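# Move a bottle from the steel table into the carton

## Task

Take any one bottle that stands on the steel table, set it down inside a carton cell that has nothing in it, and open the gripper so the bottle is released there.

## Robot and tools

Robot: two six-joint arms, left_arm and right_arm, each ending in a parallel gripper. Nothing may end up off the table, whether placed or knocked off. The arms must never collide with or shove each other hard. Occasionally an outside disturbance briefly pulls on a held part or nudges a loose object.

World frame: one frame shared by both arms. Its origin sits on the table surface midway between the arms, +z is up, +x reaches forward over the table, and left_arm is mounted toward +y. The names left and right refer to the arms, not to sides of a picture. Gripper frame: the fingers extend along the hand's +z and close along its y. The reported end_effector_position is the point between the finger pads, roughly 1 cm short of the fingertips.

Tool execute_actions, argument actions: a list holding one action, one wait, or nothing.
- Empty list: sends nothing and reports the current state, with pictures.
- Action: {"rows": [...], "steps": n}, where n is 4 to 15 control steps of 1/30 s (default 15). Each row covers one step; if there are fewer rows than steps, the last row repeats.
- Wait: {"steps": n} with n up to 300 and no rows. It sends nothing and returns once n steps have passed since the previous result, with thinking time counted in.
- Optional pictures: true adds camera images to an action's result.
A refused call moves nothing.

Each row holds 14 numbers in [-1, 1], always covering both arms: left_arm waist, shoulder, elbow, wrist pitch, wrist yaw, wrist roll, gripper opening, then the same seven for right_arm.

The six joint numbers are offsets, not poses. They are measured from the joint angles in the most recent result that printed them. Before any such result in the scene, and for the second and later calls inside one reply, they are measured from wherever the arm is when the action begins. They are not measured from the previous row. Scale: 1.0 equals 1.202 rad for the waist, 1.258 for the shoulder, 1.238 for the elbow, 2.073 for wrist pitch, and 2.022 for wrist yaw and wrist roll.

Stated joint ranges in rad, in column order: waist -2.618 to 3.054; shoulder 0.000 to 3.142; elbow 0.000 to 3.142; wrist pitch -1.571 to 1.571; wrist yaw -1.571 to 1.571; wrist roll -2.094 to 2.094. The true ends may differ by up to 0.036 rad either way. Asking a joint to go more than 0.036 rad beyond a stated end gets the call refused. A request beyond the real end is clipped to that end, and the result then says "joint sent to its limit", possibly about an earlier action. If that line is absent, the joint may still be at its end.

The gripper number is absolute: +1 is fully open, -1 is closed. Apart from values near the ends, the fingers go to where grip_measured would show the number you wrote. To keep an object held, keep commanding below grip_measured. About 0.03 below gives a firm grip; less than that grips more gently. Parts thinner than about 2 mm get less force.

Motion: joint speed is capped. Each step's target may lead the measured angle by at most 0.202 rad (waist), 0.258 (shoulder), 0.238 (elbow), 0.573 (wrist pitch), or 0.522 (yaw, roll). If the targets would move the hand more than 70 mm from where it is measured, all of them are pulled back. Zero offsets do not mean hold still. They pull the arm back to the reference angles, and under gravity the arm can sag lower with each action. To hold an arm in place, use the first call of a reply to command offsets back to the angles you want, use zeros in later calls, and push further if a joint stays short.

Timing: the simulation keeps running while you think and write. Each result is taken 4 steps before its action ends, and those last steps run while you reply. Between calls the arms keep heading for the last row sent until they have all nearly stopped or some step is HELD. After that only a new action moves them on, though fingers still finish opening or closing. Holding loads warms the motors. A MOTOR HOT line warns from 75 °C. At 90 °C the arm halts for 10 s, and at 100 °C it goes limp and falls. These are reported as OVER-TEMPERATURE FAULT lines.

Result lines:
- State line `left_arm: …` | `right_arm: …`: end_effector_position in metres and end_effector_quat_wxyz, in the world frame. It can be inaccurate, more so at long reach.
- Joint positions and Joint velocities: one block per arm, joints in rad and rad/s, then the gap between the finger pads in m (0.094 m when fully open).
- grip_measured: the finger opening on the command scale. It can be off by about 1 mm, with a fixed bias per gripper.
- "joint command not followed": a clearance check altered or blocked joint targets; the rest of the row still ran.
- HELD: marks steps on which your row was not fully sent.

Tool zoom_image: camera (cam_high, cam_low, cam_left_wrist, cam_right_wrist) and region [x0, y0, x1, y1] in pixels of that camera's most recent image, origin at the top left, at most 504 by 504. It returns an enlarged view. All cameras are 504x504. A calibration with K, distortion and T_world_to_cam (world to camera, metres) is given. Fixed cameras may be off by a few degrees and millimetres, and wrist camera poses are derived from joint readings.

Tool finished_scene: scene (integer). It ends the current scene for good, checks whether the bottle is sitting released in an empty carton cell, and loads the next task. Replying without any tool call ends everything.

Avoid dropping the bottle, slamming or pushing hard, knocking items over or off the table, and contact between the arms. Smooth motion with little effort is preferred.

Each tool is called after ">>>" as name(argument=value, ...) on one line, values as JSON.

## Session

>>> execute_actions(actions=[])

Scene clock: 0.00 s of 4680.00 s.
left_arm: end_effector_position=(-0.0452, +0.0318, +0.3804) grip_measured=+1.000 end_effector_quat_wxyz=(+0.263, +0.390, +0.648, -0.599) | right_arm: end_effector_position=(+0.2075, -0.2521, +0.1664) grip_measured=+1.000 end_effector_quat_wxyz=(-0.051, +0.853, -0.223, +0.470)
Joint positions: left_arm=[-1.429  0.638  0.987 -0.494  0.118 -0.599  0.094] | right_arm=[ 1.169  0.959  0.684 -0.769  0.875 -1.856  0.094]
Joint velocities: left_arm=[ 0.012 -0.002  0.012 -0.022 -0.022  0.051  0.   ] | right_arm=[-0.007 -0.002 -0.022  0.051 -0.007  0.022  0.   ]
Motor temperatures (°C, as the motors report them): left_arm=[22 22 22 22 24 23] | right_arm=[26 23 23 23 22 22]

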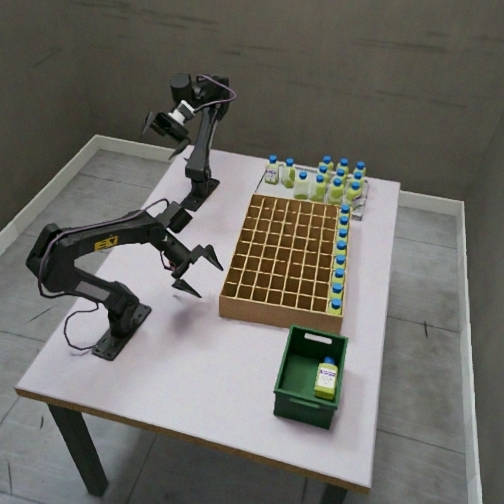

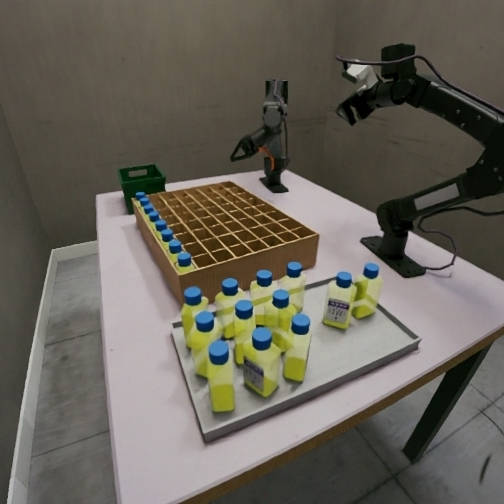

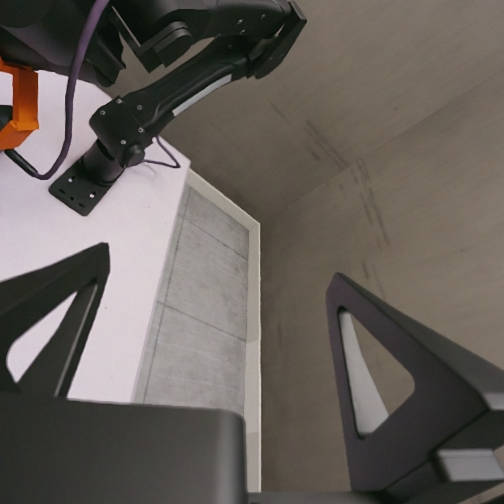

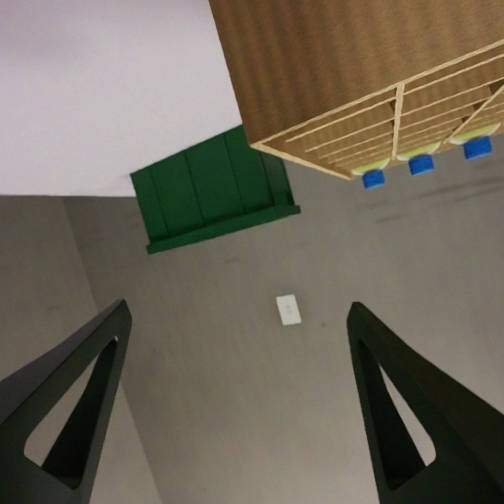

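>>> execute_actions(actions=[{"rows":[[1,0.3,0.35,-0.35,-0.058,0.296,1,0,0,0,0,0,0,1]]}])

>>> execute_actions(actions=[{"steps":40}])

>>> zoom_image(camera="cam_low", region=[200,170,440,370])

Scene clock: 1.20 s of 4680.00 s.
left_arm: end_effector_position=(+0.1618, +0.0902, +0.3097) grip_measured=+1.000 end_effector_quat_wxyz=(+0.344, +0.347, +0.855, -0.175) | right_arm: end_effector_position=(+0.2075, -0.2521, +0.1664) grip_measured=+1.000 end_effector_quat_wxyz=(-0.051, +0.853, -0.223, +0.470)
Joint positions: left_arm=[-0.672  1.043  1.38  -1.117  0.024 -0.061  0.094] | right_arm=[ 1.169  0.959  0.684 -0.769  0.875 -1.856  0.094]
Joint velocities: left_arm=[ 2.112 -0.046  0.002 -0.549 -0.168  0.403  0.   ] | right_arm=[-0.012 -0.012 -0.007  0.007 -0.066 -0.022  0.   ]
Motor temperatures (°C, as the motors report them): left_arm=[22 22 23 23 24 23] | right_arm=[26 23 24 23 22 22]
Steps of this call (steps 1 to 25: nothing new was sent; steps 26 to 36: the first 11 steps of this action). Readings (joint positions):
26: left_arm=[-1.400 0.667 1.029 -0.580 0.116 -0.521] | right_arm=[1.169 0.959 0.684 -0.769 0.875 -1.856]
27: left_arm=[-1.330 0.732 1.111 -0.704 0.100 -0.422] | right_arm=[1.169 0.959 0.684 -0.769 0.875 -1.856]
29: left_arm=[-1.183 0.893 1.275 -0.879 0.071 -0.272] | right_arm=[1.169 0.959 0.684 -0.769 0.875 -1.856]
33: left_arm=[-0.895 1.041 1.380 -1.028 0.039 -0.114] | right_arm=[1.169 0.959 0.684 -0.769 0.875 -1.856]
36: the state above

Scene clock: 2.53 s of 4680.00 s.
left_arm: end_effector_position=(+0.2174, +0.1985, +0.2948) grip_measured=+1.000 end_effector_quat_wxyz=(+0.338, +0.176, +0.922, -0.066) | right_arm: end_effector_position=(+0.2075, -0.2521, +0.1664) grip_measured=+1.000 end_effector_quat_wxyz=(-0.051, +0.853, -0.223, +0.470)
Joint positions: left_arm=[-0.233  1.042  1.38  -1.206 -0.003 -0.006  0.094] | right_arm=[ 1.169  0.959  0.684 -0.769  0.875 -1.856  0.094]
Joint velocities: left_arm=[-0.002 -0.007  0.012 -0.037 -0.007  0.037  0.   ] | right_arm=[ 0.012 -0.007  0.002 -0.051  0.007  0.007  0.   ]
Motor temperatures (°C, as the motors report them): left_arm=[22 22 23 23 24 23] | right_arm=[26 23 24 23 22 22]
Kept back: nothing.
Steps of this call (steps 1 to 4: the last 4 steps of your previous action; steps 5 to 30: the robot went on to your last target; steps 31 to 40: nothing new was sent). Readings (joint positions):
1: left_arm=[-0.598 1.042 1.380 -1.134 0.020 -0.050] | right_arm=[1.169 0.959 0.684 -0.769 0.875 -1.856]
2: left_arm=[-0.525 1.042 1.380 -1.148 0.017 -0.042] | right_arm=[1.169 0.959 0.684 -0.769 0.875 -1.856]
4: left_arm=[-0.377 1.042 1.380 -1.167 0.013 -0.029] | right_arm=[1.169 0.959 0.684 -0.769 0.875 -1.856]
8: left_arm=[-0.235 1.042 1.380 -1.189 -0.003 -0.018] | right_arm=[1.169 0.959 0.684 -0.769 0.875 -1.856]
40: the state above
All arms were judged still, so your last target was given up. Only a new action makes them travel on or press farther. Fingers that are still opening or closing keep moving.

Region (200, 170, 440, 370) of cam_low's 504x504 image, scaled by 2.100, with more detail than that image has.

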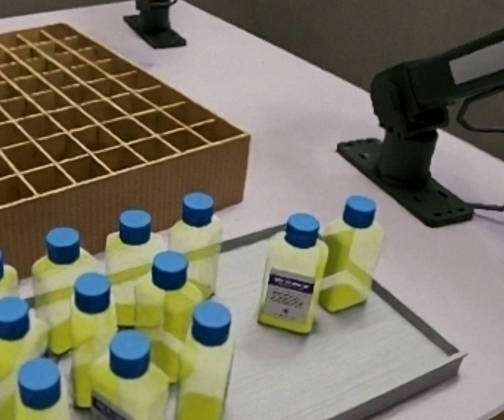

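>>> execute_actions(actions=[{"rows":[[0.85,0.28,0.2,-0.166,0,0,1,0,0,0,0,0,0,1]]}])

>>> execute_actions(actions=[{"steps":15}], pictures=true)

Scene clock: 3.23 s of 4680.00 s.
left_arm: end_effector_position=(+0.2447, +0.3901, +0.2409) grip_measured=+1.000 end_effector_quat_wxyz=(+0.131, -0.172, +0.976, +0.019) | right_arm: end_effector_position=(+0.2075, -0.2521, +0.1664) grip_measured=+1.000 end_effector_quat_wxyz=(-0.051, +0.853, -0.223, +0.470)
Joint positions: left_arm=[ 0.496  1.448  1.616 -1.473  0.007 -0.005  0.094] | right_arm=[ 1.169  0.959  0.684 -0.769  0.875 -1.856  0.094]
Joint velocities: left_arm=[ 2.073 -0.193 -0.002 -0.198 -0.037 -0.037  0.   ] | right_arm=[-0.017 -0.017  0.017 -0.051 -0.066 -0.051  0.   ]
Motor temperatures (°C, as the motors report them): left_arm=[22 22 23 23 24 23] | right_arm=[26 23 24 23 22 22]
Steps of this call (steps 1 to 10: nothing new was sent; steps 11 to 21: the first 11 steps of this action). Readings (joint positions):
11: left_arm=[-0.204 1.074 1.421 -1.268 0.011 -0.005] | right_arm=[1.169 0.959 0.684 -0.769 0.875 -1.856]
12: left_arm=[-0.138 1.137 1.500 -1.352 0.013 -0.005] | right_arm=[1.169 0.959 0.684 -0.769 0.875 -1.856]
14: left_arm=[0.003 1.271 1.603 -1.399 0.012 -0.005] | right_arm=[1.169 0.959 0.684 -0.769 0.875 -1.856]
18: left_arm=[0.279 1.434 1.616 -1.444 0.010 -0.005] | right_arm=[1.169 0.959 0.684 -0.769 0.875 -1.856]
21: the state above

Scene clock: 3.73 s of 4680.00 s.
left_arm: end_effector_position=(+0.1864, +0.4558, +0.2451) grip_measured=+1.000 end_effector_quat_wxyz=(+0.108, -0.319, +0.941, +0.042) | right_arm: end_effector_position=(+0.2075, -0.2521, +0.1664) grip_measured=+1.000 end_effector_quat_wxyz=(-0.051, +0.853, -0.223, +0.470)
Joint positions: left_arm=[ 0.797  1.416  1.616 -1.539 -0.011 -0.006  0.094] | right_arm=[ 1.169  0.959  0.684 -0.769  0.875 -1.856  0.094]
Joint velocities: left_arm=[-0.012 -0.012  0.002 -0.095 -0.066  0.007  0.   ] | right_arm=[-0.007 -0.002  0.002 -0.022 -0.051 -0.022  0.   ]
Motor temperatures (°C, as the motors report them): left_arm=[22 22 23 23 24 23] | right_arm=[26 23 24 23 22 22]
Kept back: nothing.
Steps of this call (steps 1 to 4: the last 4 steps of your previous action; steps 5 to 15: the robot went on to your last target). Readings (joint positions):
1: left_arm=[0.570 1.443 1.616 -1.481 0.005 -0.005] | right_arm=[1.169 0.959 0.684 -0.769 0.875 -1.856]
2: left_arm=[0.645 1.437 1.616 -1.489 0.004 -0.005] | right_arm=[1.169 0.959 0.684 -0.769 0.875 -1.856]
4: left_arm=[0.762 1.428 1.616 -1.502 -0.006 -0.005] | right_arm=[1.169 0.959 0.684 -0.769 0.875 -1.856]
8: left_arm=[0.797 1.417 1.616 -1.527 -0.011 -0.006] | right_arm=[1.169 0.959 0.684 -0.769 0.875 -1.856]
15: the state above
camera_calibration (this result's frames):
cam_left_wrist: T_world_to_cam=[[0.740143, -0.66758, 0.0807859, 0.135655], [-0.635995, -0.655928, 0.406533, 0.329981], [-0.218403, -0.352272, -0.910058, 0.543273], [0, 0, 0, 1]] pos_world=[0.228114, 0.498384, 0.349303]

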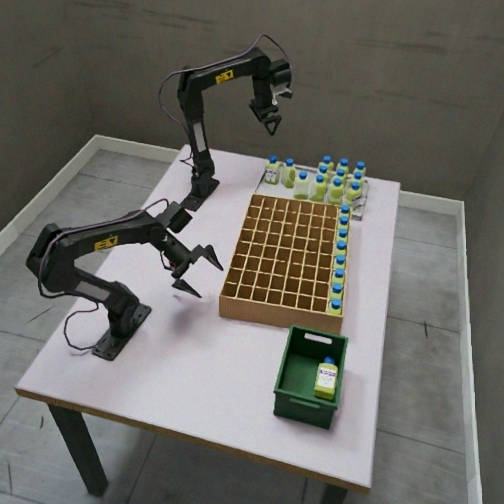

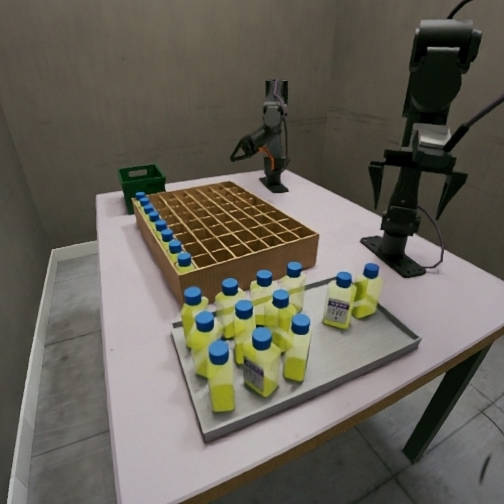

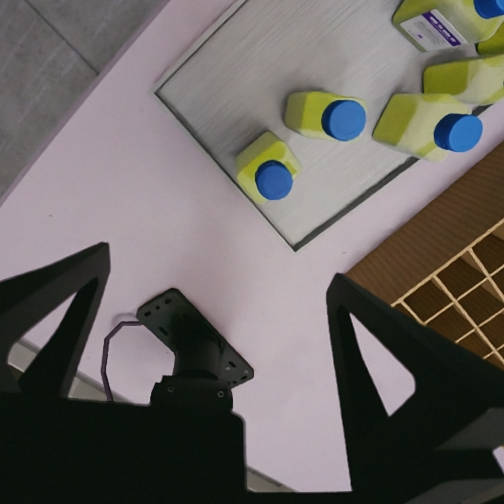

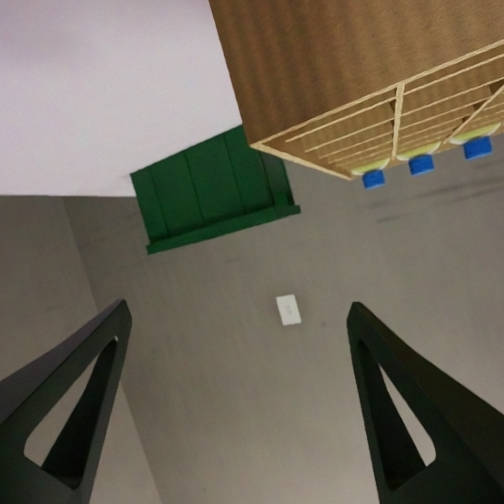

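>>> execute_actions(actions=[{"rows":[[-0.089,0.175,-0.03,0.024,0.005,0.27,0.3,0,0,0,0,0,0,1]]}])

>>> execute_actions(actions=[{"steps":12}], pictures=true)

Scene clock: 4.43 s of 4680.00 s.
left_arm: end_effector_position=(+0.2275, +0.4474, +0.1692) grip_measured=+0.302 end_effector_quat_wxyz=(-0.007, -0.030, +1.000, +0.001) | right_arm: end_effector_position=(+0.2075, -0.2521, +0.1664) grip_measured=+1.000 end_effector_quat_wxyz=(-0.051, +0.853, -0.223, +0.470)
Joint positions: left_arm=[ 0.692  1.673  1.578 -1.487 -0.008  0.483  0.061] | right_arm=[ 1.169  0.959  0.684 -0.769  0.875 -1.856  0.094]
Joint velocities: left_arm=[-0.017 -0.134 -0.017  0.022  0.022  0.418  0.   ] | right_arm=[-0.002 -0.002 -0.007 -0.051 -0.007  0.066  0.   ]
Motor temperatures (°C, as the motors report them): left_arm=[22 22 23 23 24 23] | right_arm=[26 23 24 23 22 22]
Steps of this call (steps 1 to 10: the robot went on to your last target; steps 11 to 21: the first 11 steps of this action). Readings (joint positions):
11: left_arm=[0.788 1.431 1.616 -1.544 -0.015 0.058] | right_arm=[1.169 0.959 0.684 -0.769 0.875 -1.856]
12: left_arm=[0.766 1.456 1.617 -1.542 -0.015 0.142] | right_arm=[1.169 0.959 0.684 -0.769 0.875 -1.856]
14: left_arm=[0.718 1.544 1.617 -1.530 -0.012 0.283] | right_arm=[1.169 0.959 0.684 -0.769 0.875 -1.856]
18: left_arm=[0.692 1.670 1.585 -1.488 -0.008 0.433] | right_arm=[1.169 0.959 0.684 -0.769 0.875 -1.856]
21: the state above

Scene clock: 4.83 s of 4680.00 s.
left_arm: end_effector_position=(+0.2268, +0.4469, +0.1738) grip_measured=+0.302 end_effector_quat_wxyz=(+0.001, -0.006, +1.000, +0.005) | right_arm: end_effector_position=(+0.2075, -0.2521, +0.1664) grip_measured=+1.000 end_effector_quat_wxyz=(-0.051, +0.853, -0.223, +0.470)
Joint positions: left_arm=[ 0.692  1.657  1.578 -1.487 -0.008  0.531  0.061] | right_arm=[ 1.169  0.959  0.684 -0.769  0.875 -1.856  0.094]
Joint velocities: left_arm=[ 0.002 -0.002 -0.017 -0.022  0.037  0.11   0.   ] | right_arm=[ 0.007 -0.007  0.002  0.066 -0.037 -0.022  0.   ]
Motor temperatures (°C, as the motors report them): left_arm=[22 22 23 23 24 23] | right_arm=[26 23 24 23 22 22]
Kept back: nothing.
Steps of this call (steps 1 to 4: the last 4 steps of your previous action; steps 5 to 12: the robot went on to your last target). Readings (joint positions):
1: left_arm=[0.692 1.668 1.578 -1.487 -0.008 0.493] | right_arm=[1.169 0.959 0.684 -0.769 0.875 -1.856]
2: left_arm=[0.692 1.664 1.578 -1.487 -0.008 0.501] | right_arm=[1.169 0.959 0.684 -0.769 0.875 -1.856]
4: left_arm=[0.692 1.658 1.578 -1.487 -0.008 0.513] | right_arm=[1.169 0.959 0.684 -0.769 0.875 -1.856]
8: left_arm=[0.692 1.657 1.578 -1.487 -0.008 0.526] | right_arm=[1.169 0.959 0.684 -0.769 0.875 -1.856]
12: the state above
camera_calibration (this result's frames):
cam_left_wrist: T_world_to_cam=[[0.206532, -0.977737, 0.0370722, 0.372842], [-0.784938, -0.142948, 0.602859, 0.149254], [-0.584138, -0.153609, -0.796986, 0.458577], [0, 0, 0, 1]] pos_world=[0.308024, 0.456319, 0.261679]

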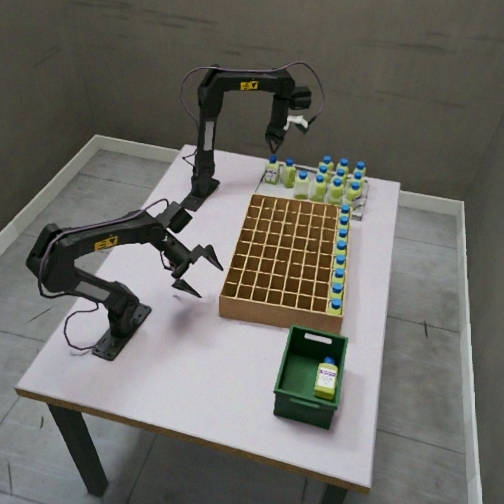

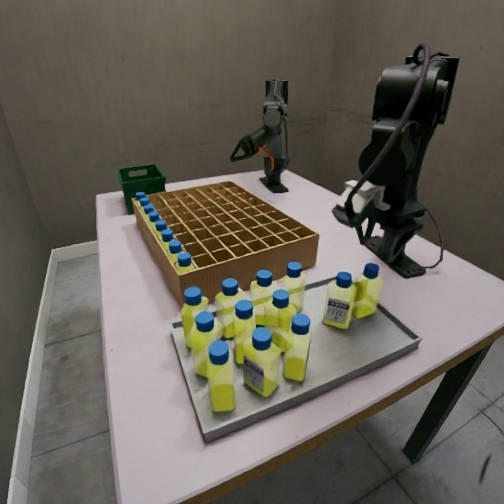

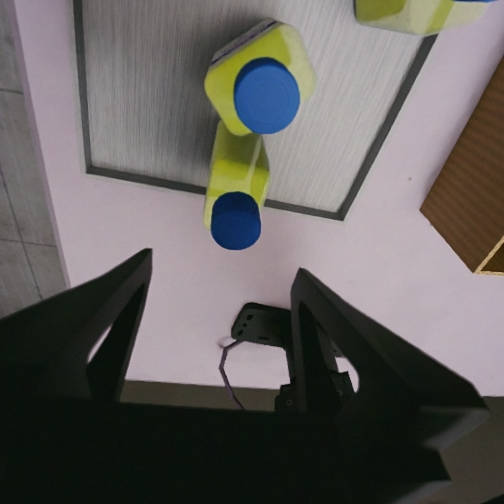

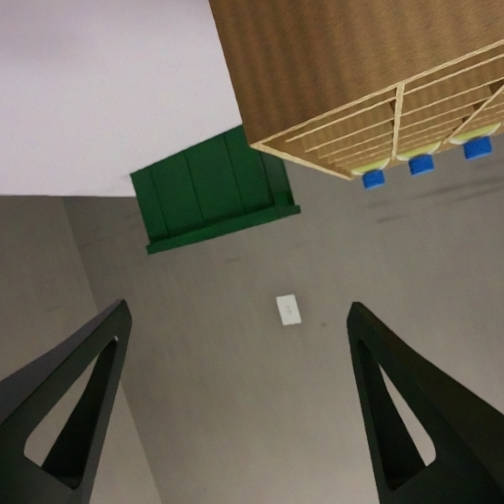

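>>> execute_actions(actions=[{"rows":[[-0.006,-0.043,-0.16,0.077,0.004,0,0.3,0,0,0,0,0,0,1]]}])

>>> execute_actions(actions=[{"steps":10}], pictures=true)

Scene clock: 5.43 s of 4680.00 s.
left_arm: end_effector_position=(+0.2169, +0.4410, +0.1370) grip_measured=+0.302 end_effector_quat_wxyz=(-0.007, -0.004, +1.000, +0.000) | right_arm: end_effector_position=(+0.2075, -0.2521, +0.1664) grip_measured=+1.000 end_effector_quat_wxyz=(-0.051, +0.853, -0.223, +0.470)
Joint positions: left_arm=[ 0.692  1.616  1.388 -1.354 -0.008  0.533  0.061] | right_arm=[ 1.169  0.959  0.684 -0.769  0.875 -1.856  0.094]
Joint velocities: left_arm=[ 0.002 -0.012  0.002  0.11   0.037 -0.037 -0.   ] | right_arm=[-0.002 -0.012 -0.002 -0.066 -0.066  0.007  0.   ]
Motor temperatures (°C, as the motors report them): left_arm=[22 23 23 23 24 23] | right_arm=[26 23 24 23 22 22]
Steps of this call (steps 1 to 7: the robot went on to your last target; steps 8 to 18: the first 11 steps of this action). Readings (joint positions):
8: left_arm=[0.692 1.646 1.551 -1.457 -0.008 0.533] | right_arm=[1.169 0.959 0.684 -0.769 0.875 -1.856]
9: left_arm=[0.692 1.627 1.500 -1.417 -0.008 0.533] | right_arm=[1.169 0.959 0.684 -0.769 0.875 -1.856]
11: left_arm=[0.692 1.616 1.426 -1.398 -0.008 0.533] | right_arm=[1.169 0.959 0.684 -0.769 0.875 -1.856]
15: left_arm=[0.692 1.616 1.388 -1.373 -0.008 0.533] | right_arm=[1.169 0.959 0.684 -0.769 0.875 -1.856]
18: the state above

Scene clock: 5.77 s of 4680.00 s.
left_arm: end_effector_position=(+0.2201, +0.4429, +0.1370) grip_measured=+0.302 end_effector_quat_wxyz=(-0.000, -0.004, +1.000, +0.004) | right_arm: end_effector_position=(+0.2075, -0.2521, +0.1664) grip_measured=+1.000 end_effector_quat_wxyz=(-0.051, +0.853, -0.223, +0.470)
Joint positions: left_arm=[ 0.692  1.616  1.388 -1.339 -0.008  0.533  0.061] | right_arm=[ 1.169  0.959  0.684 -0.769  0.875 -1.856  0.094]
Joint velocities: left_arm=[ 0.027  0.007  0.012  0.022  0.051 -0.022  0.001] | right_arm=[ 0.012 -0.012 -0.007  0.037  0.007 -0.007  0.   ]
Motor temperatures (°C, as the motors report them): left_arm=[22 23 23 23 24 23] | right_arm=[26 23 24 23 22 22]
Kept back: nothing.
Steps of this call (steps 1 to 4: the last 4 steps of your previous action; steps 5 to 10: the robot went on to your last target). Readings (joint positions):
1: left_arm=[0.692 1.616 1.388 -1.350 -0.008 0.533] | right_arm=[1.169 0.959 0.684 -0.769 0.875 -1.856]
2: left_arm=[0.692 1.616 1.388 -1.347 -0.008 0.533] | right_arm=[1.169 0.959 0.684 -0.769 0.875 -1.856]
4: left_arm=[0.692 1.616 1.388 -1.343 -0.008 0.533] | right_arm=[1.169 0.959 0.684 -0.769 0.875 -1.856]
8: left_arm=[0.692 1.616 1.388 -1.339 -0.008 0.533] | right_arm=[1.169 0.959 0.684 -0.769 0.875 -1.856]
10: the state above
camera_calibration (this result's frames):
cam_left_wrist: T_world_to_cam=[[0.20397, -0.978256, 0.0375675, 0.372396], [-0.784513, -0.140378, 0.604015, 0.164286], [-0.585607, -0.152673, -0.796087, 0.424502], [0, 0, 0, 1]] pos_world=[0.301518, 0.452171, 0.22472]

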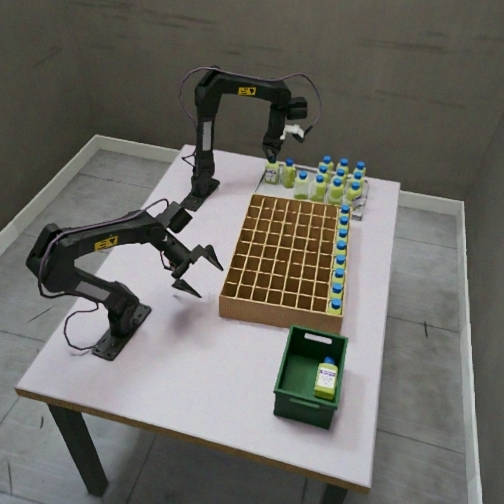

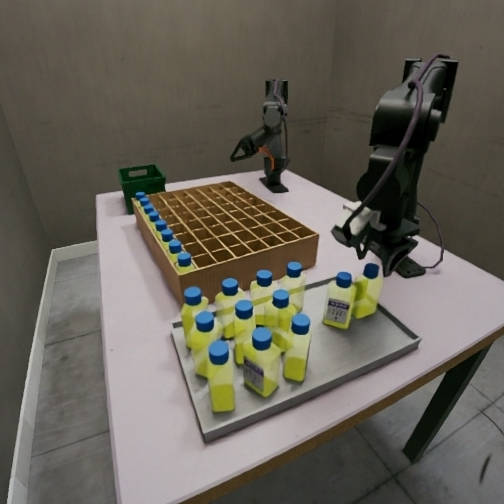

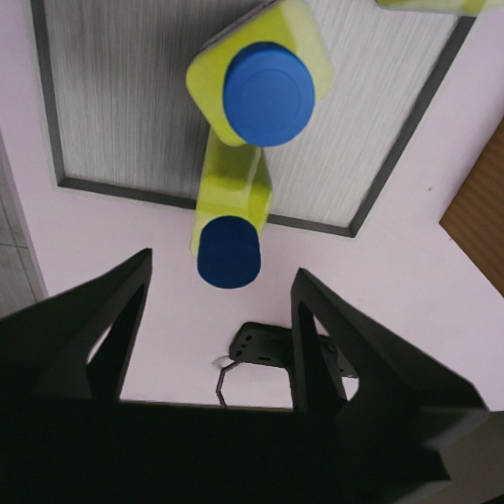

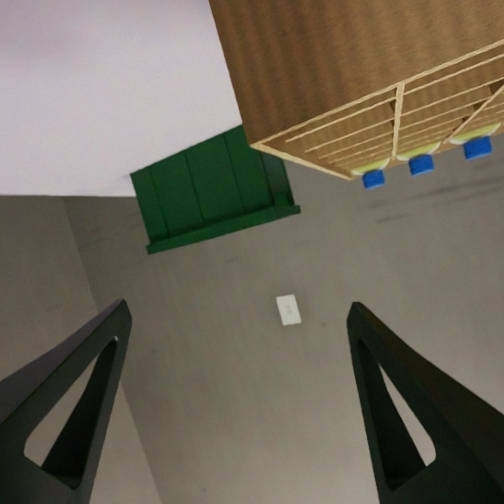

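>>> execute_actions(actions=[{"rows":[[0,-0.01,-0.065,0.037,0,0,0.1,0,0,0,0,0,0,1]]}], pictures=true)

>>> zoom_image(camera="cam_low", region=[310,210,430,330])

Scene clock: 6.30 s of 4680.00 s.
left_arm: end_effector_position=(+0.2189, +0.4422, +0.1217) grip_measured=+0.102 end_effector_quat_wxyz=(-0.001, -0.004, +1.000, +0.004) | right_arm: end_effector_position=(+0.2075, -0.2521, +0.1664) grip_measured=+1.000 end_effector_quat_wxyz=(-0.051, +0.853, -0.223, +0.470)
Joint positions: left_arm=[ 0.692  1.613  1.324 -1.279 -0.008  0.533  0.052] | right_arm=[ 1.169  0.959  0.684 -0.769  0.875 -1.856  0.094]
Joint velocities: left_arm=[-0.022 -0.027  0.017  0.007  0.007  0.007  0.001] | right_arm=[-0.017 -0.007 -0.002  0.037 -0.051  0.007  0.   ]
Motor temperatures (°C, as the motors report them): left_arm=[22 23 23 23 24 23] | right_arm=[26 23 24 23 22 22]
Steps of this call (steps 1 to 5: the robot went on to your last target; steps 6 to 16: the first 11 steps of this action). Readings (joint positions):
6: left_arm=[0.692 1.615 1.380 -1.327 -0.008 0.533] | right_arm=[1.169 0.959 0.684 -0.769 0.875 -1.856]
7: left_arm=[0.692 1.613 1.365 -1.312 -0.008 0.533] | right_arm=[1.169 0.959 0.684 -0.769 0.875 -1.856]
9: left_arm=[0.692 1.613 1.338 -1.296 -0.008 0.533] | right_arm=[1.169 0.959 0.684 -0.769 0.875 -1.856]
13: left_arm=[0.692 1.613 1.324 -1.287 -0.008 0.533] | right_arm=[1.169 0.959 0.684 -0.769 0.875 -1.856]
16: the state above
camera_calibration (this result's frames):
cam_left_wrist: T_world_to_cam=[[0.204007, -0.978234, 0.0379447, 0.372422], [-0.78392, -0.140021, 0.604866, 0.172017], [-0.586388, -0.153143, -0.795422, 0.411803], [0, 0, 0, 1]] pos_world=[0.300347, 0.451466, 0.209378]

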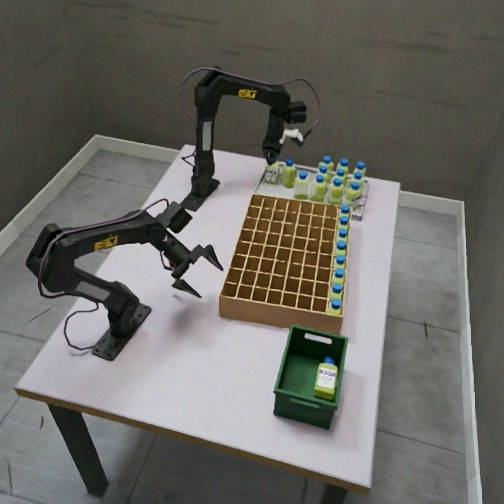

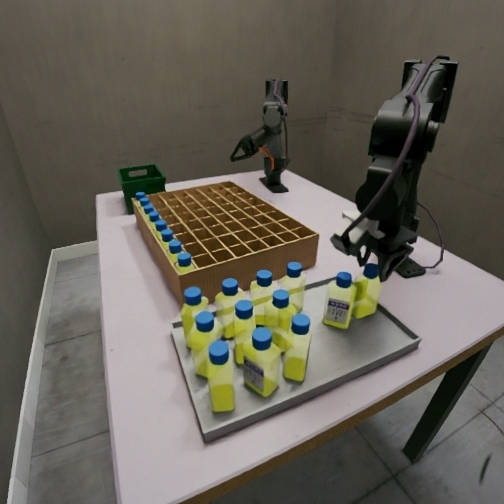

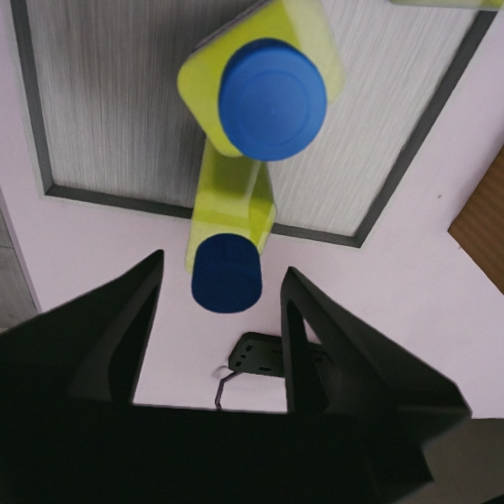

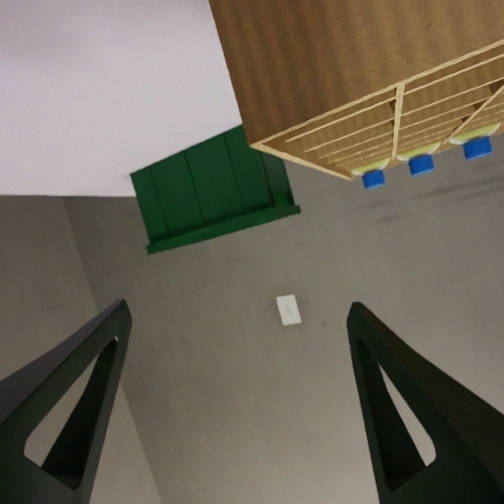

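Region (310, 210, 430, 330) of cam_low's 504x504 image, scaled by 4.200, with more detail than that image has.

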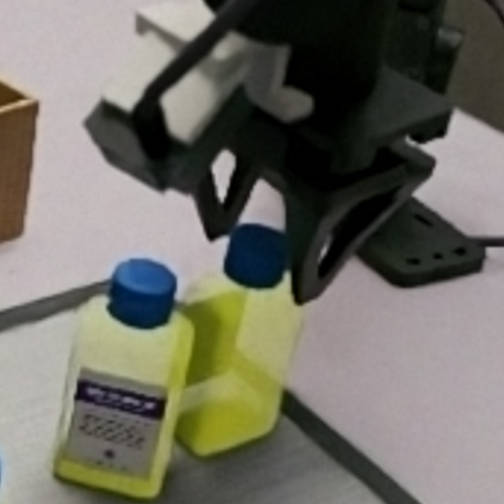

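>>> execute_actions(actions=[{"rows":[[0,0,-0.025,0.008,0,0,0,0,0,0,0,0,0,1],[0,0,-0.025,0.008,0,0,-0.1,0,0,0,0,0,0,1],[0,0,-0.025,0.008,0,0,-0.2,0,0,0,0,0,0,1],[0,0,-0.025,0.008,0,0,-0.28,0,0,0,0,0,0,1],[0,0,-0.025,0.008,0,0,-0.34,0,0,0,0,0,0,1],[0,0,-0.025,0.008,0,0,-0.4,0,0,0,0,0,0,1],[0,0,-0.025,0.008,0,0,-0.48,0,0,0,0,0,0,1]]}], pictures=true)

>>> zoom_image(camera="cam_high", region=[220,130,380,290])

Scene clock: 6.87 s of 4680.00 s.
left_arm: end_effector_position=(+0.2203, +0.4431, +0.1217) grip_measured=-0.462 end_effector_quat_wxyz=(+0.002, -0.004, +1.000, +0.006) | right_arm: end_effector_position=(+0.2075, -0.2521, +0.1664) grip_measured=+1.000 end_effector_quat_wxyz=(-0.051, +0.853, -0.223, +0.470)
Joint positions: left_arm=[ 0.692  1.613  1.324 -1.272 -0.008  0.533  0.025] | right_arm=[ 1.169  0.959  0.684 -0.769  0.875 -1.856  0.094]
Joint velocities: left_arm=[-0.002 -0.012 -0.022  0.007 -0.007 -0.007 -0.   ] | right_arm=[-0.002  0.002 -0.002 -0.022  0.022  0.037  0.   ]
Motor temperatures (°C, as the motors report them): left_arm=[22 23 23 23 24 23] | right_arm=[26 23 24 23 22 22]
Steps of this call (steps 1 to 4: the last 4 steps of your previous action; steps 5 to 6: the robot went on to your last target; steps 7 to 17: the first 11 steps of this action). Readings (joint positions):
7: left_arm=[0.692 1.613 1.324 -1.273 -0.008 0.533] | right_arm=[1.169 0.959 0.684 -0.769 0.875 -1.856]
8: left_arm=[0.692 1.613 1.324 -1.273 -0.008 0.533] | right_arm=[1.169 0.959 0.684 -0.769 0.875 -1.856]
10: left_arm=[0.692 1.613 1.324 -1.273 -0.008 0.533] | right_arm=[1.169 0.959 0.684 -0.769 0.875 -1.856]
14: left_arm=[0.692 1.613 1.324 -1.272 -0.008 0.533] | right_arm=[1.169 0.959 0.684 -0.769 0.875 -1.856]
17: the state above
camera_calibration (this result's frames):
cam_left_wrist: T_world_to_cam=[[0.203801, -0.978375, 0.0353212, 0.373475], [-0.787345, -0.142353, 0.599853, 0.175659], [-0.581853, -0.150061, -0.799331, 0.410903], [0, 0, 0, 1]] pos_world=[0.301275, 0.452065, 0.209886]

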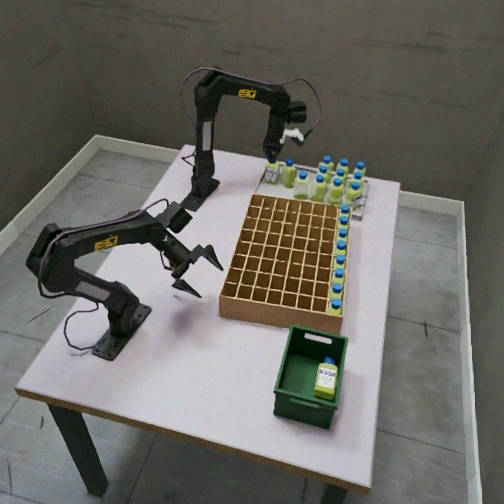

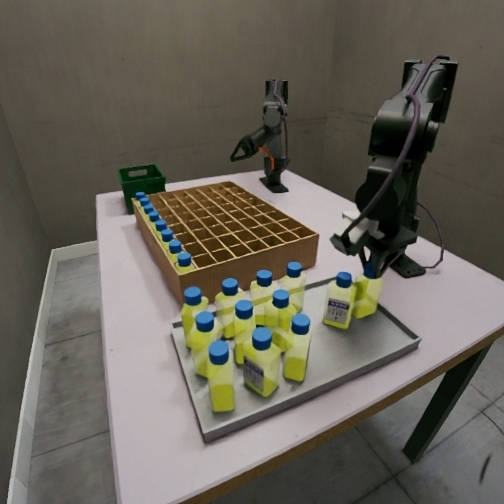

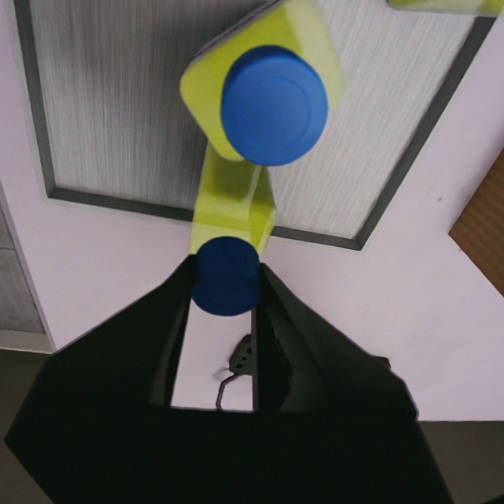

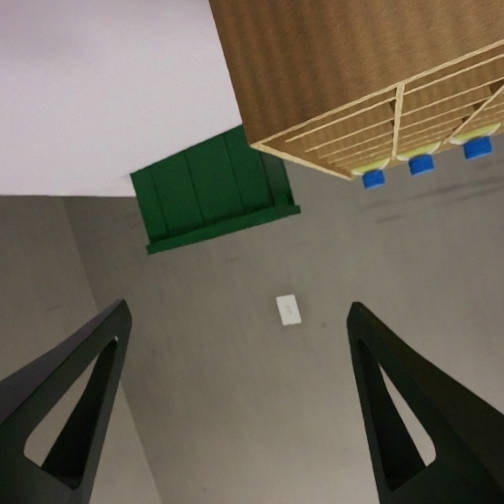

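Region (220, 130, 380, 290) of cam_high's 504x504 image, scaled by 3.150, with more detail than that image has.

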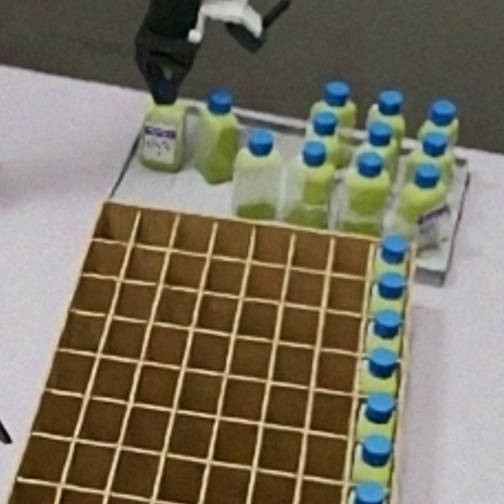

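>>> execute_actions(actions=[{"rows":[[0,-0.01,0.02,-0.015,0,0,-0.5,0,0,0,0,0,0,1],[0,-0.02,0.04,-0.035,0,0,-0.5,0,0,0,0,0,0,1],[0,-0.04,0.06,-0.06,0,0,-0.5,0,0,0,0,0,0,1],[0,-0.06,0.08,-0.085,0,0,-0.5,0,0,0,0,0,0,1],[0,-0.08,0.10,-0.11,0,0,-0.5,0,0,0,0,0,0,1],[0,-0.10,0.12,-0.13,0,0,-0.5,0,0,0,0,0,0,1],[0,-0.12,0.14,-0.145,0,0,-0.5,0,0,0,0,0,0,1],[0,-0.14,0.16,-0.148,0,0,-0.5,0,0,0,0,0,0,1],[0,-0.16,0.18,-0.148,0,0,-0.5,0,0,0,0,0,0,1],[0,-0.18,0.20,-0.148,0,0,-0.5,0,0,0,0,0,0,1],[0,-0.18,0.22,-0.148,0,0,-0.5,0,0,0,0,0,0,1]]}])

>>> execute_actions(actions=[{"steps":12}])

>>> execute_actions(actions=[{"rows":[[-0.05,0,0.01,0,0,0,-0.5,0,0,0,0,0,0,1],[-0.1,0,0.01,0,0,0,-0.5,0,0,0,0,0,0,1],[-0.15,0,0.01,0,0,0.03,-0.5,0,0,0,0,0,0,1],[-0.2,0,0.01,0,0,0.06,-0.5,0,0,0,0,0,0,1],[-0.25,0,0.01,0,0,0.1,-0.5,0,0,0,0,0,0,1],[-0.3,0,0.01,0,0,0.15,-0.5,0,0,0,0,0,0,1],[-0.35,0,0.01,0,0,0.2,-0.5,0,0,0,0,0,0,1],[-0.4,0,0.01,0,0,0.25,-0.5,0,0,0,0,0,0,1],[-0.45,0,0.01,0,0,0.3,-0.5,0,0,0,0,0,0,1],[-0.5,0,0.01,0,0,0.37,-0.5,0,0,0,0,0,0,1]]}])

>>> execute_actions(actions=[{"steps":14}], pictures=true)

Scene clock: 7.73 s of 4680.00 s.
left_arm: end_effector_position=(+0.2007, +0.4314, +0.2105) grip_measured=-0.462 end_effector_quat_wxyz=(+0.058, -0.004, +0.998, +0.039) | right_arm: end_effector_position=(+0.2075, -0.2521, +0.1664) grip_measured=+1.000 end_effector_quat_wxyz=(-0.051, +0.853, -0.223, +0.470)
Joint positions: left_arm=[ 0.692  1.447  1.513 -1.496 -0.008  0.533  0.025] | right_arm=[ 1.169  0.959  0.684 -0.769  0.875 -1.856  0.094]
Joint velocities: left_arm=[-0.002 -0.847  0.93  -0.374  0.007  0.037 -0.   ] | right_arm=[-0.012 -0.012 -0.002  0.066  0.037  0.022  0.   ]
Motor temperatures (°C, as the motors report them): left_arm=[22 23 23 23 24 23] | right_arm=[26 23 24 23 22 22]
joint sent to its limit (left arm) — the command would take joint 4 (wrist pitch) past its lower limit, so that joint was sent only as far as its limit.
Steps of this call (steps 1 to 4: the last 4 steps of your previous action; steps 5 to 15: the robot went on to your last target; steps 16 to 26: the first 11 steps of this action). Readings (joint positions):
16: left_arm=[0.692 1.613 1.324 -1.274 -0.008 0.533] | right_arm=[1.169 0.959 0.684 -0.769 0.875 -1.856]
17: left_arm=[0.692 1.613 1.326 -1.280 -0.008 0.533] | right_arm=[1.169 0.959 0.684 -0.769 0.875 -1.856]
19: left_arm=[0.692 1.610 1.343 -1.321 -0.008 0.533] | right_arm=[1.169 0.959 0.684 -0.769 0.875 -1.856]
23: left_arm=[0.692 1.540 1.425 -1.443 -0.008 0.533] | right_arm=[1.169 0.959 0.684 -0.769 0.875 -1.856]
26: the state above

Scene clock: 8.13 s of 4680.00 s.
left_arm: end_effector_position=(+0.1922, +0.4262, +0.2434) grip_measured=-0.462 end_effector_quat_wxyz=(+0.092, -0.005, +0.994, +0.060) | right_arm: end_effector_position=(+0.2075, -0.2521, +0.1664) grip_measured=+1.000 end_effector_quat_wxyz=(-0.051, +0.853, -0.223, +0.470)
Joint positions: left_arm=[ 0.692  1.382  1.584 -1.552 -0.008  0.533  0.025] | right_arm=[ 1.169  0.959  0.684 -0.769  0.875 -1.856  0.094]
Joint velocities: left_arm=[ 0.002 -0.022 -0.017 -0.022 -0.007  0.066 -0.   ] | right_arm=[-0.012 -0.017 -0.007 -0.037  0.081  0.066  0.   ]
Motor temperatures (°C, as the motors report them): left_arm=[22 23 23 23 24 23] | right_arm=[26 23 24 23 22 22]
joint sent to its limit (left arm) — the command would take joint 4 (wrist pitch) past its lower limit, so that joint was sent only as far as its limit.
Kept back: nothing.
Steps of this call (steps 1 to 4: the last 4 steps of your previous action; steps 5 to 12: the robot went on to your last target). Readings (joint positions):
1: left_arm=[0.692 1.421 1.542 -1.507 -0.008 0.533] | right_arm=[1.169 0.959 0.684 -0.769 0.875 -1.856]
2: left_arm=[0.692 1.399 1.563 -1.512 -0.008 0.533] | right_arm=[1.169 0.959 0.684 -0.769 0.875 -1.856]
4: left_arm=[0.692 1.373 1.583 -1.523 -0.008 0.533] | right_arm=[1.169 0.959 0.684 -0.769 0.875 -1.856]
8: left_arm=[0.692 1.378 1.584 -1.547 -0.008 0.533] | right_arm=[1.169 0.959 0.684 -0.769 0.875 -1.856]
12: the state above

Scene clock: 8.50 s of 4680.00 s.
left_arm: end_effector_position=(+0.2309, +0.2959, +0.2437) grip_measured=-0.462 end_effector_quat_wxyz=(+0.096, +0.471, +0.875, +0.059) | right_arm: end_effector_position=(+0.2075, -0.2521, +0.1664) grip_measured=+1.000 end_effector_quat_wxyz=(-0.051, +0.853, -0.223, +0.470)
Joint positions: left_arm=[ 0.145  1.382  1.584 -1.547 -0.014  0.983  0.025] | right_arm=[ 1.169  0.959  0.684 -0.769  0.875 -1.856  0.094]
Joint velocities: left_arm=[-1.355 -0.007 -0.007 -0.022  0.198  2.073 -0.001] | right_arm=[-0.007  0.007 -0.002  0.037  0.022  0.007  0.   ]
Motor temperatures (°C, as the motors report them): left_arm=[22 23 23 23 24 23] | right_arm=[26 23 24 23 22 22]
Steps of this call (steps 1 to 11: the first 11 steps of this action). Readings (joint positions):
1: left_arm=[0.686 1.382 1.584 -1.553 -0.011 0.533] | right_arm=[1.169 0.959 0.684 -0.769 0.875 -1.856]
2: left_arm=[0.665 1.382 1.584 -1.553 -0.017 0.533] | right_arm=[1.169 0.959 0.684 -0.769 0.875 -1.856]
4: left_arm=[0.574 1.382 1.584 -1.553 -0.024 0.559] | right_arm=[1.169 0.959 0.684 -0.769 0.875 -1.856]
8: left_arm=[0.320 1.382 1.584 -1.548 -0.020 0.752] | right_arm=[1.169 0.959 0.684 -0.769 0.875 -1.856]
11: the state above

Scene clock: 8.97 s of 4680.00 s.
left_arm: end_effector_position=(+0.2301, +0.2792, +0.2436) grip_measured=-0.462 end_effector_quat_wxyz=(+0.091, +0.613, +0.782, +0.065) | right_arm: end_effector_position=(+0.2075, -0.2521, +0.1664) grip_measured=+1.000 end_effector_quat_wxyz=(-0.051, +0.853, -0.223, +0.470)
Joint positions: left_arm=[ 0.086  1.382  1.584 -1.548 -0.003  1.265  0.025] | right_arm=[ 1.169  0.959  0.684 -0.769  0.875 -1.856  0.094]
Joint velocities: left_arm=[-0.012 -0.002 -0.032  0.022 -0.051  0.022  0.001] | right_arm=[ 0.002 -0.002  0.002 -0.007 -0.037 -0.051  0.   ]
Motor temperatures (°C, as the motors report them): left_arm=[22 23 23 23 24 23] | right_arm=[26 23 25 23 22 22]
Kept back: nothing.
Steps of this call (steps 1 to 4: the last 4 steps of your previous action; steps 5 to 14: the robot went on to your last target). Readings (joint positions):
1: left_arm=[0.109 1.382 1.584 -1.547 -0.006 1.043] | right_arm=[1.169 0.959 0.684 -0.769 0.875 -1.856]
2: left_arm=[0.091 1.382 1.584 -1.547 -0.001 1.091] | right_arm=[1.169 0.959 0.684 -0.769 0.875 -1.856]
4: left_arm=[0.086 1.382 1.584 -1.548 -0.001 1.159] | right_arm=[1.169 0.959 0.684 -0.769 0.875 -1.856]
8: left_arm=[0.086 1.382 1.584 -1.548 -0.003 1.229] | right_arm=[1.169 0.959 0.684 -0.769 0.875 -1.856]
14: the state above
camera_calibration (this result's frames):
cam_left_wrist: T_world_to_cam=[[-0.892405, -0.425116, -0.151293, 0.350028], [-0.438601, 0.738424, 0.51221, -0.217863], [-0.10603, 0.523456, -0.84543, 0.203076], [0, 0, 0, 1]] pos_world=[0.238344, 0.203376, 0.336235]

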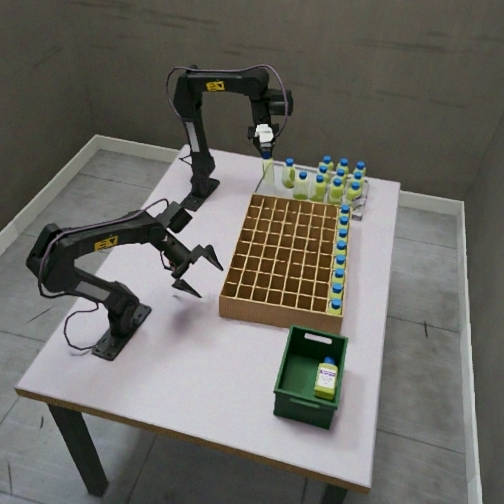

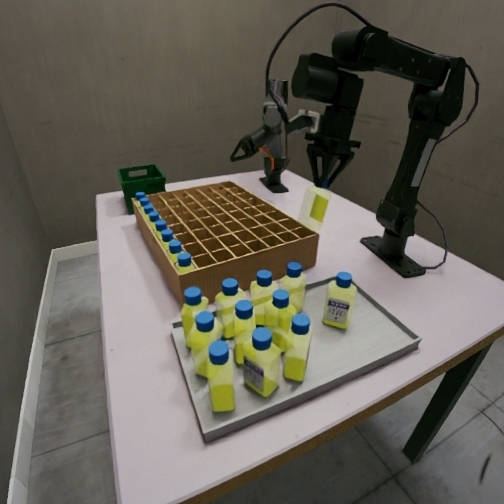

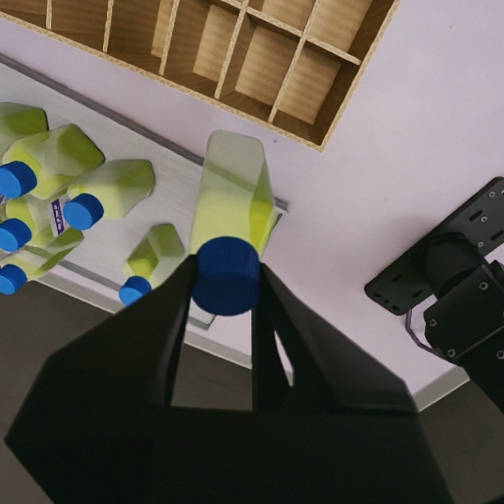

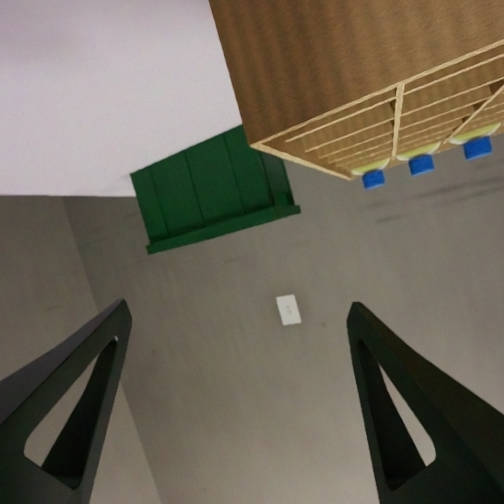

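>>> execute_actions(actions=[{"rows":[[-0.03,0.02,0.02,-0.005,0,0,-0.5,0,0,0,0,0,0,1],[-0.06,0.04,0.04,-0.005,0,-0.01,-0.5,0,0,0,0,0,0,1],[-0.09,0.06,0.06,-0.005,0,-0.02,-0.5,0,0,0,0,0,0,1],[-0.12,0.08,0.08,-0.005,0,-0.03,-0.5,0,0,0,0,0,0,1],[-0.14,0.10,0.095,-0.005,0,-0.03,-0.5,0,0,0,0,0,0,1],[-0.163,0.12,0.095,-0.005,0,-0.03,-0.5,0,0,0,0,0,0,1],[-0.163,0.14,0.095,-0.005,0,-0.03,-0.5,0,0,0,0,0,0,1],[-0.163,0.155,0.095,-0.005,0,-0.03,-0.5,0,0,0,0,0,0,1],[-0.163,0.165,0.095,-0.005,0,-0.03,-0.5,0,0,0,0,0,0,1]]}])

>>> execute_actions(actions=[{"steps":12}], pictures=true)

>>> zoom_image(camera="cam_low", region=[230,160,350,280])

>>> zoom_image(camera="cam_high", region=[230,140,330,240])

Scene clock: 9.77 s of 4680.00 s.
left_arm: end_effector_position=(+0.2572, +0.2215, +0.2163) grip_measured=-0.462 end_effector_quat_wxyz=(+0.047, +0.673, +0.737, +0.027) | right_arm: end_effector_position=(+0.2075, -0.2521, +0.1664) grip_measured=+1.000 end_effector_quat_wxyz=(-0.051, +0.853, -0.223, +0.470)
Joint positions: left_arm=[-0.11   1.585  1.671 -1.548 -0.006  1.22   0.025] | right_arm=[ 1.169  0.959  0.684 -0.769  0.875 -1.856  0.094]
Joint velocities: left_arm=[-0.002  0.471 -0.012 -0.037 -0.051 -0.037 -0.   ] | right_arm=[-0.007 -0.017 -0.007  0.022  0.007  0.007  0.   ]
Motor temperatures (°C, as the motors report them): left_arm=[22 23 23 23 24 23] | right_arm=[26 23 25 23 22 22]
Steps of this call (steps 1 to 13: the robot went on to your last target; steps 14 to 24: the first 11 steps of this action). Readings (joint positions):
14: left_arm=[0.083 1.383 1.584 -1.549 -0.004 1.276] | right_arm=[1.169 0.959 0.684 -0.769 0.875 -1.856]
15: left_arm=[0.071 1.388 1.586 -1.552 -0.008 1.271] | right_arm=[1.169 0.959 0.684 -0.769 0.875 -1.856]
17: left_arm=[0.020 1.418 1.611 -1.557 -0.013 1.255] | right_arm=[1.169 0.959 0.684 -0.769 0.875 -1.856]
21: left_arm=[-0.095 1.520 1.669 -1.550 -0.008 1.229] | right_arm=[1.169 0.959 0.684 -0.769 0.875 -1.856]
24: the state above

Scene clock: 10.17 s of 4680.00 s.
left_arm: end_effector_position=(+0.2592, +0.2210, +0.2098) grip_measured=-0.462 end_effector_quat_wxyz=(+0.036, +0.670, +0.741, +0.022) | right_arm: end_effector_position=(+0.2075, -0.2521, +0.1664) grip_measured=+1.000 end_effector_quat_wxyz=(-0.051, +0.853, -0.223, +0.470)
Joint positions: left_arm=[-0.11   1.609  1.671 -1.549 -0.006  1.211  0.025] | right_arm=[ 1.169  0.959  0.684 -0.769  0.875 -1.856  0.094]
Joint velocities: left_arm=[-0.007 -0.007  0.022 -0.022  0.007  0.022 -0.   ] | right_arm=[-0.007 -0.007  0.007 -0.066 -0.007 -0.007  0.   ]
Motor temperatures (°C, as the motors report them): left_arm=[22 23 23 23 24 23] | right_arm=[26 23 25 23 22 22]
Kept back: nothing.
Steps of this call (steps 1 to 4: the last 4 steps of your previous action; steps 5 to 12: the robot went on to your last target). Readings (joint positions):
1: left_arm=[-0.110 1.598 1.671 -1.548 -0.006 1.218] | right_arm=[1.169 0.959 0.684 -0.769 0.875 -1.856]
2: left_arm=[-0.110 1.606 1.671 -1.548 -0.006 1.216] | right_arm=[1.169 0.959 0.684 -0.769 0.875 -1.856]
4: left_arm=[-0.110 1.609 1.671 -1.548 -0.006 1.214] | right_arm=[1.169 0.959 0.684 -0.769 0.875 -1.856]
8: left_arm=[-0.110 1.609 1.671 -1.549 -0.006 1.212] | right_arm=[1.169 0.959 0.684 -0.769 0.875 -1.856]
12: the state above
camera_calibration (this result's frames):
cam_left_wrist: T_world_to_cam=[[-0.955886, -0.292453, -0.0274527, 0.307233], [-0.254644, 0.77845, 0.573735, -0.214205], [-0.14642, 0.555416, -0.818581, 0.205877], [0, 0, 0, 1]] pos_world=[0.269278, 0.142251, 0.299858]

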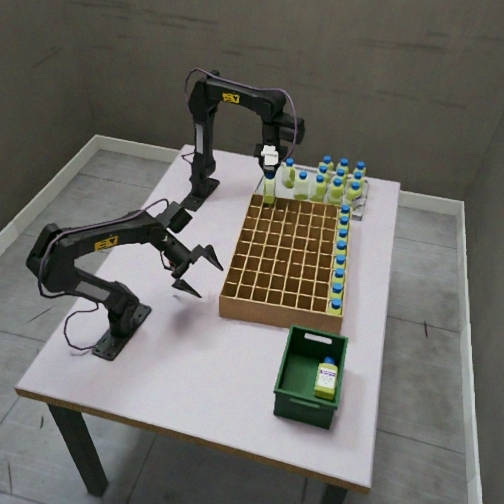

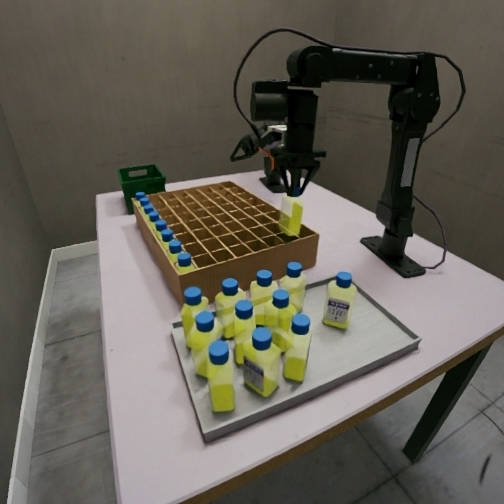

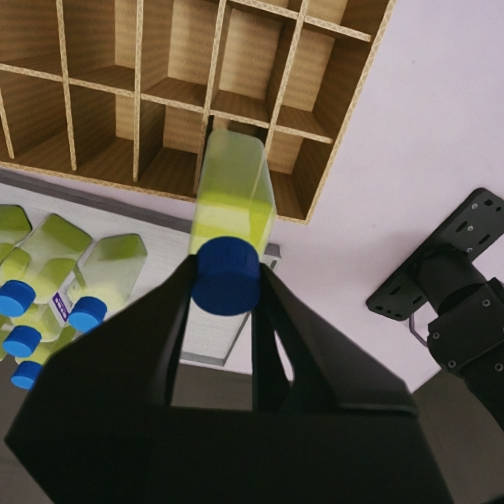

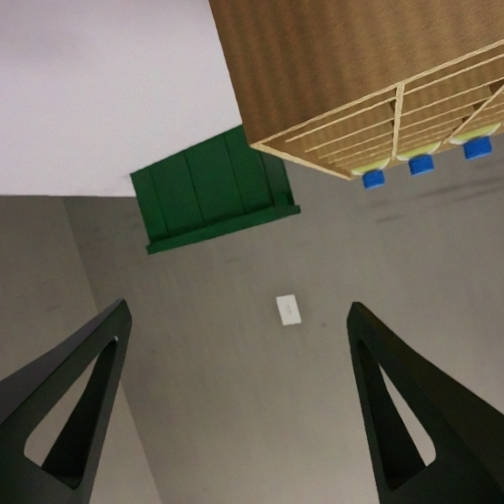

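Region (230, 160, 350, 280) of cam_low's 504x504 image, scaled by 4.200, with more detail than that image has.

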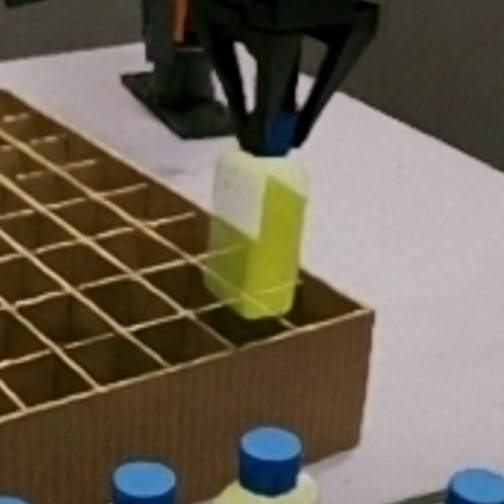

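Region (230, 140, 330, 240) of cam_high's 504x504 image, scaled by 5.040, with more detail than that image has.

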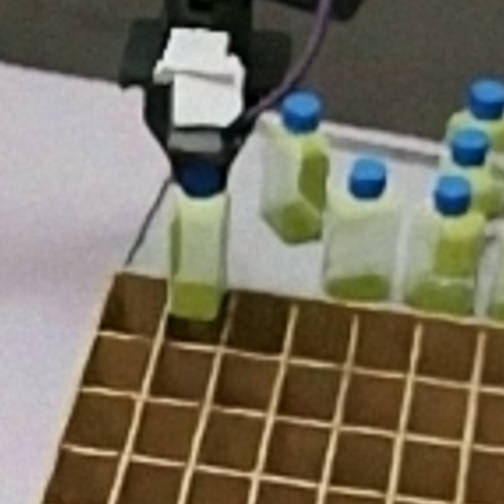

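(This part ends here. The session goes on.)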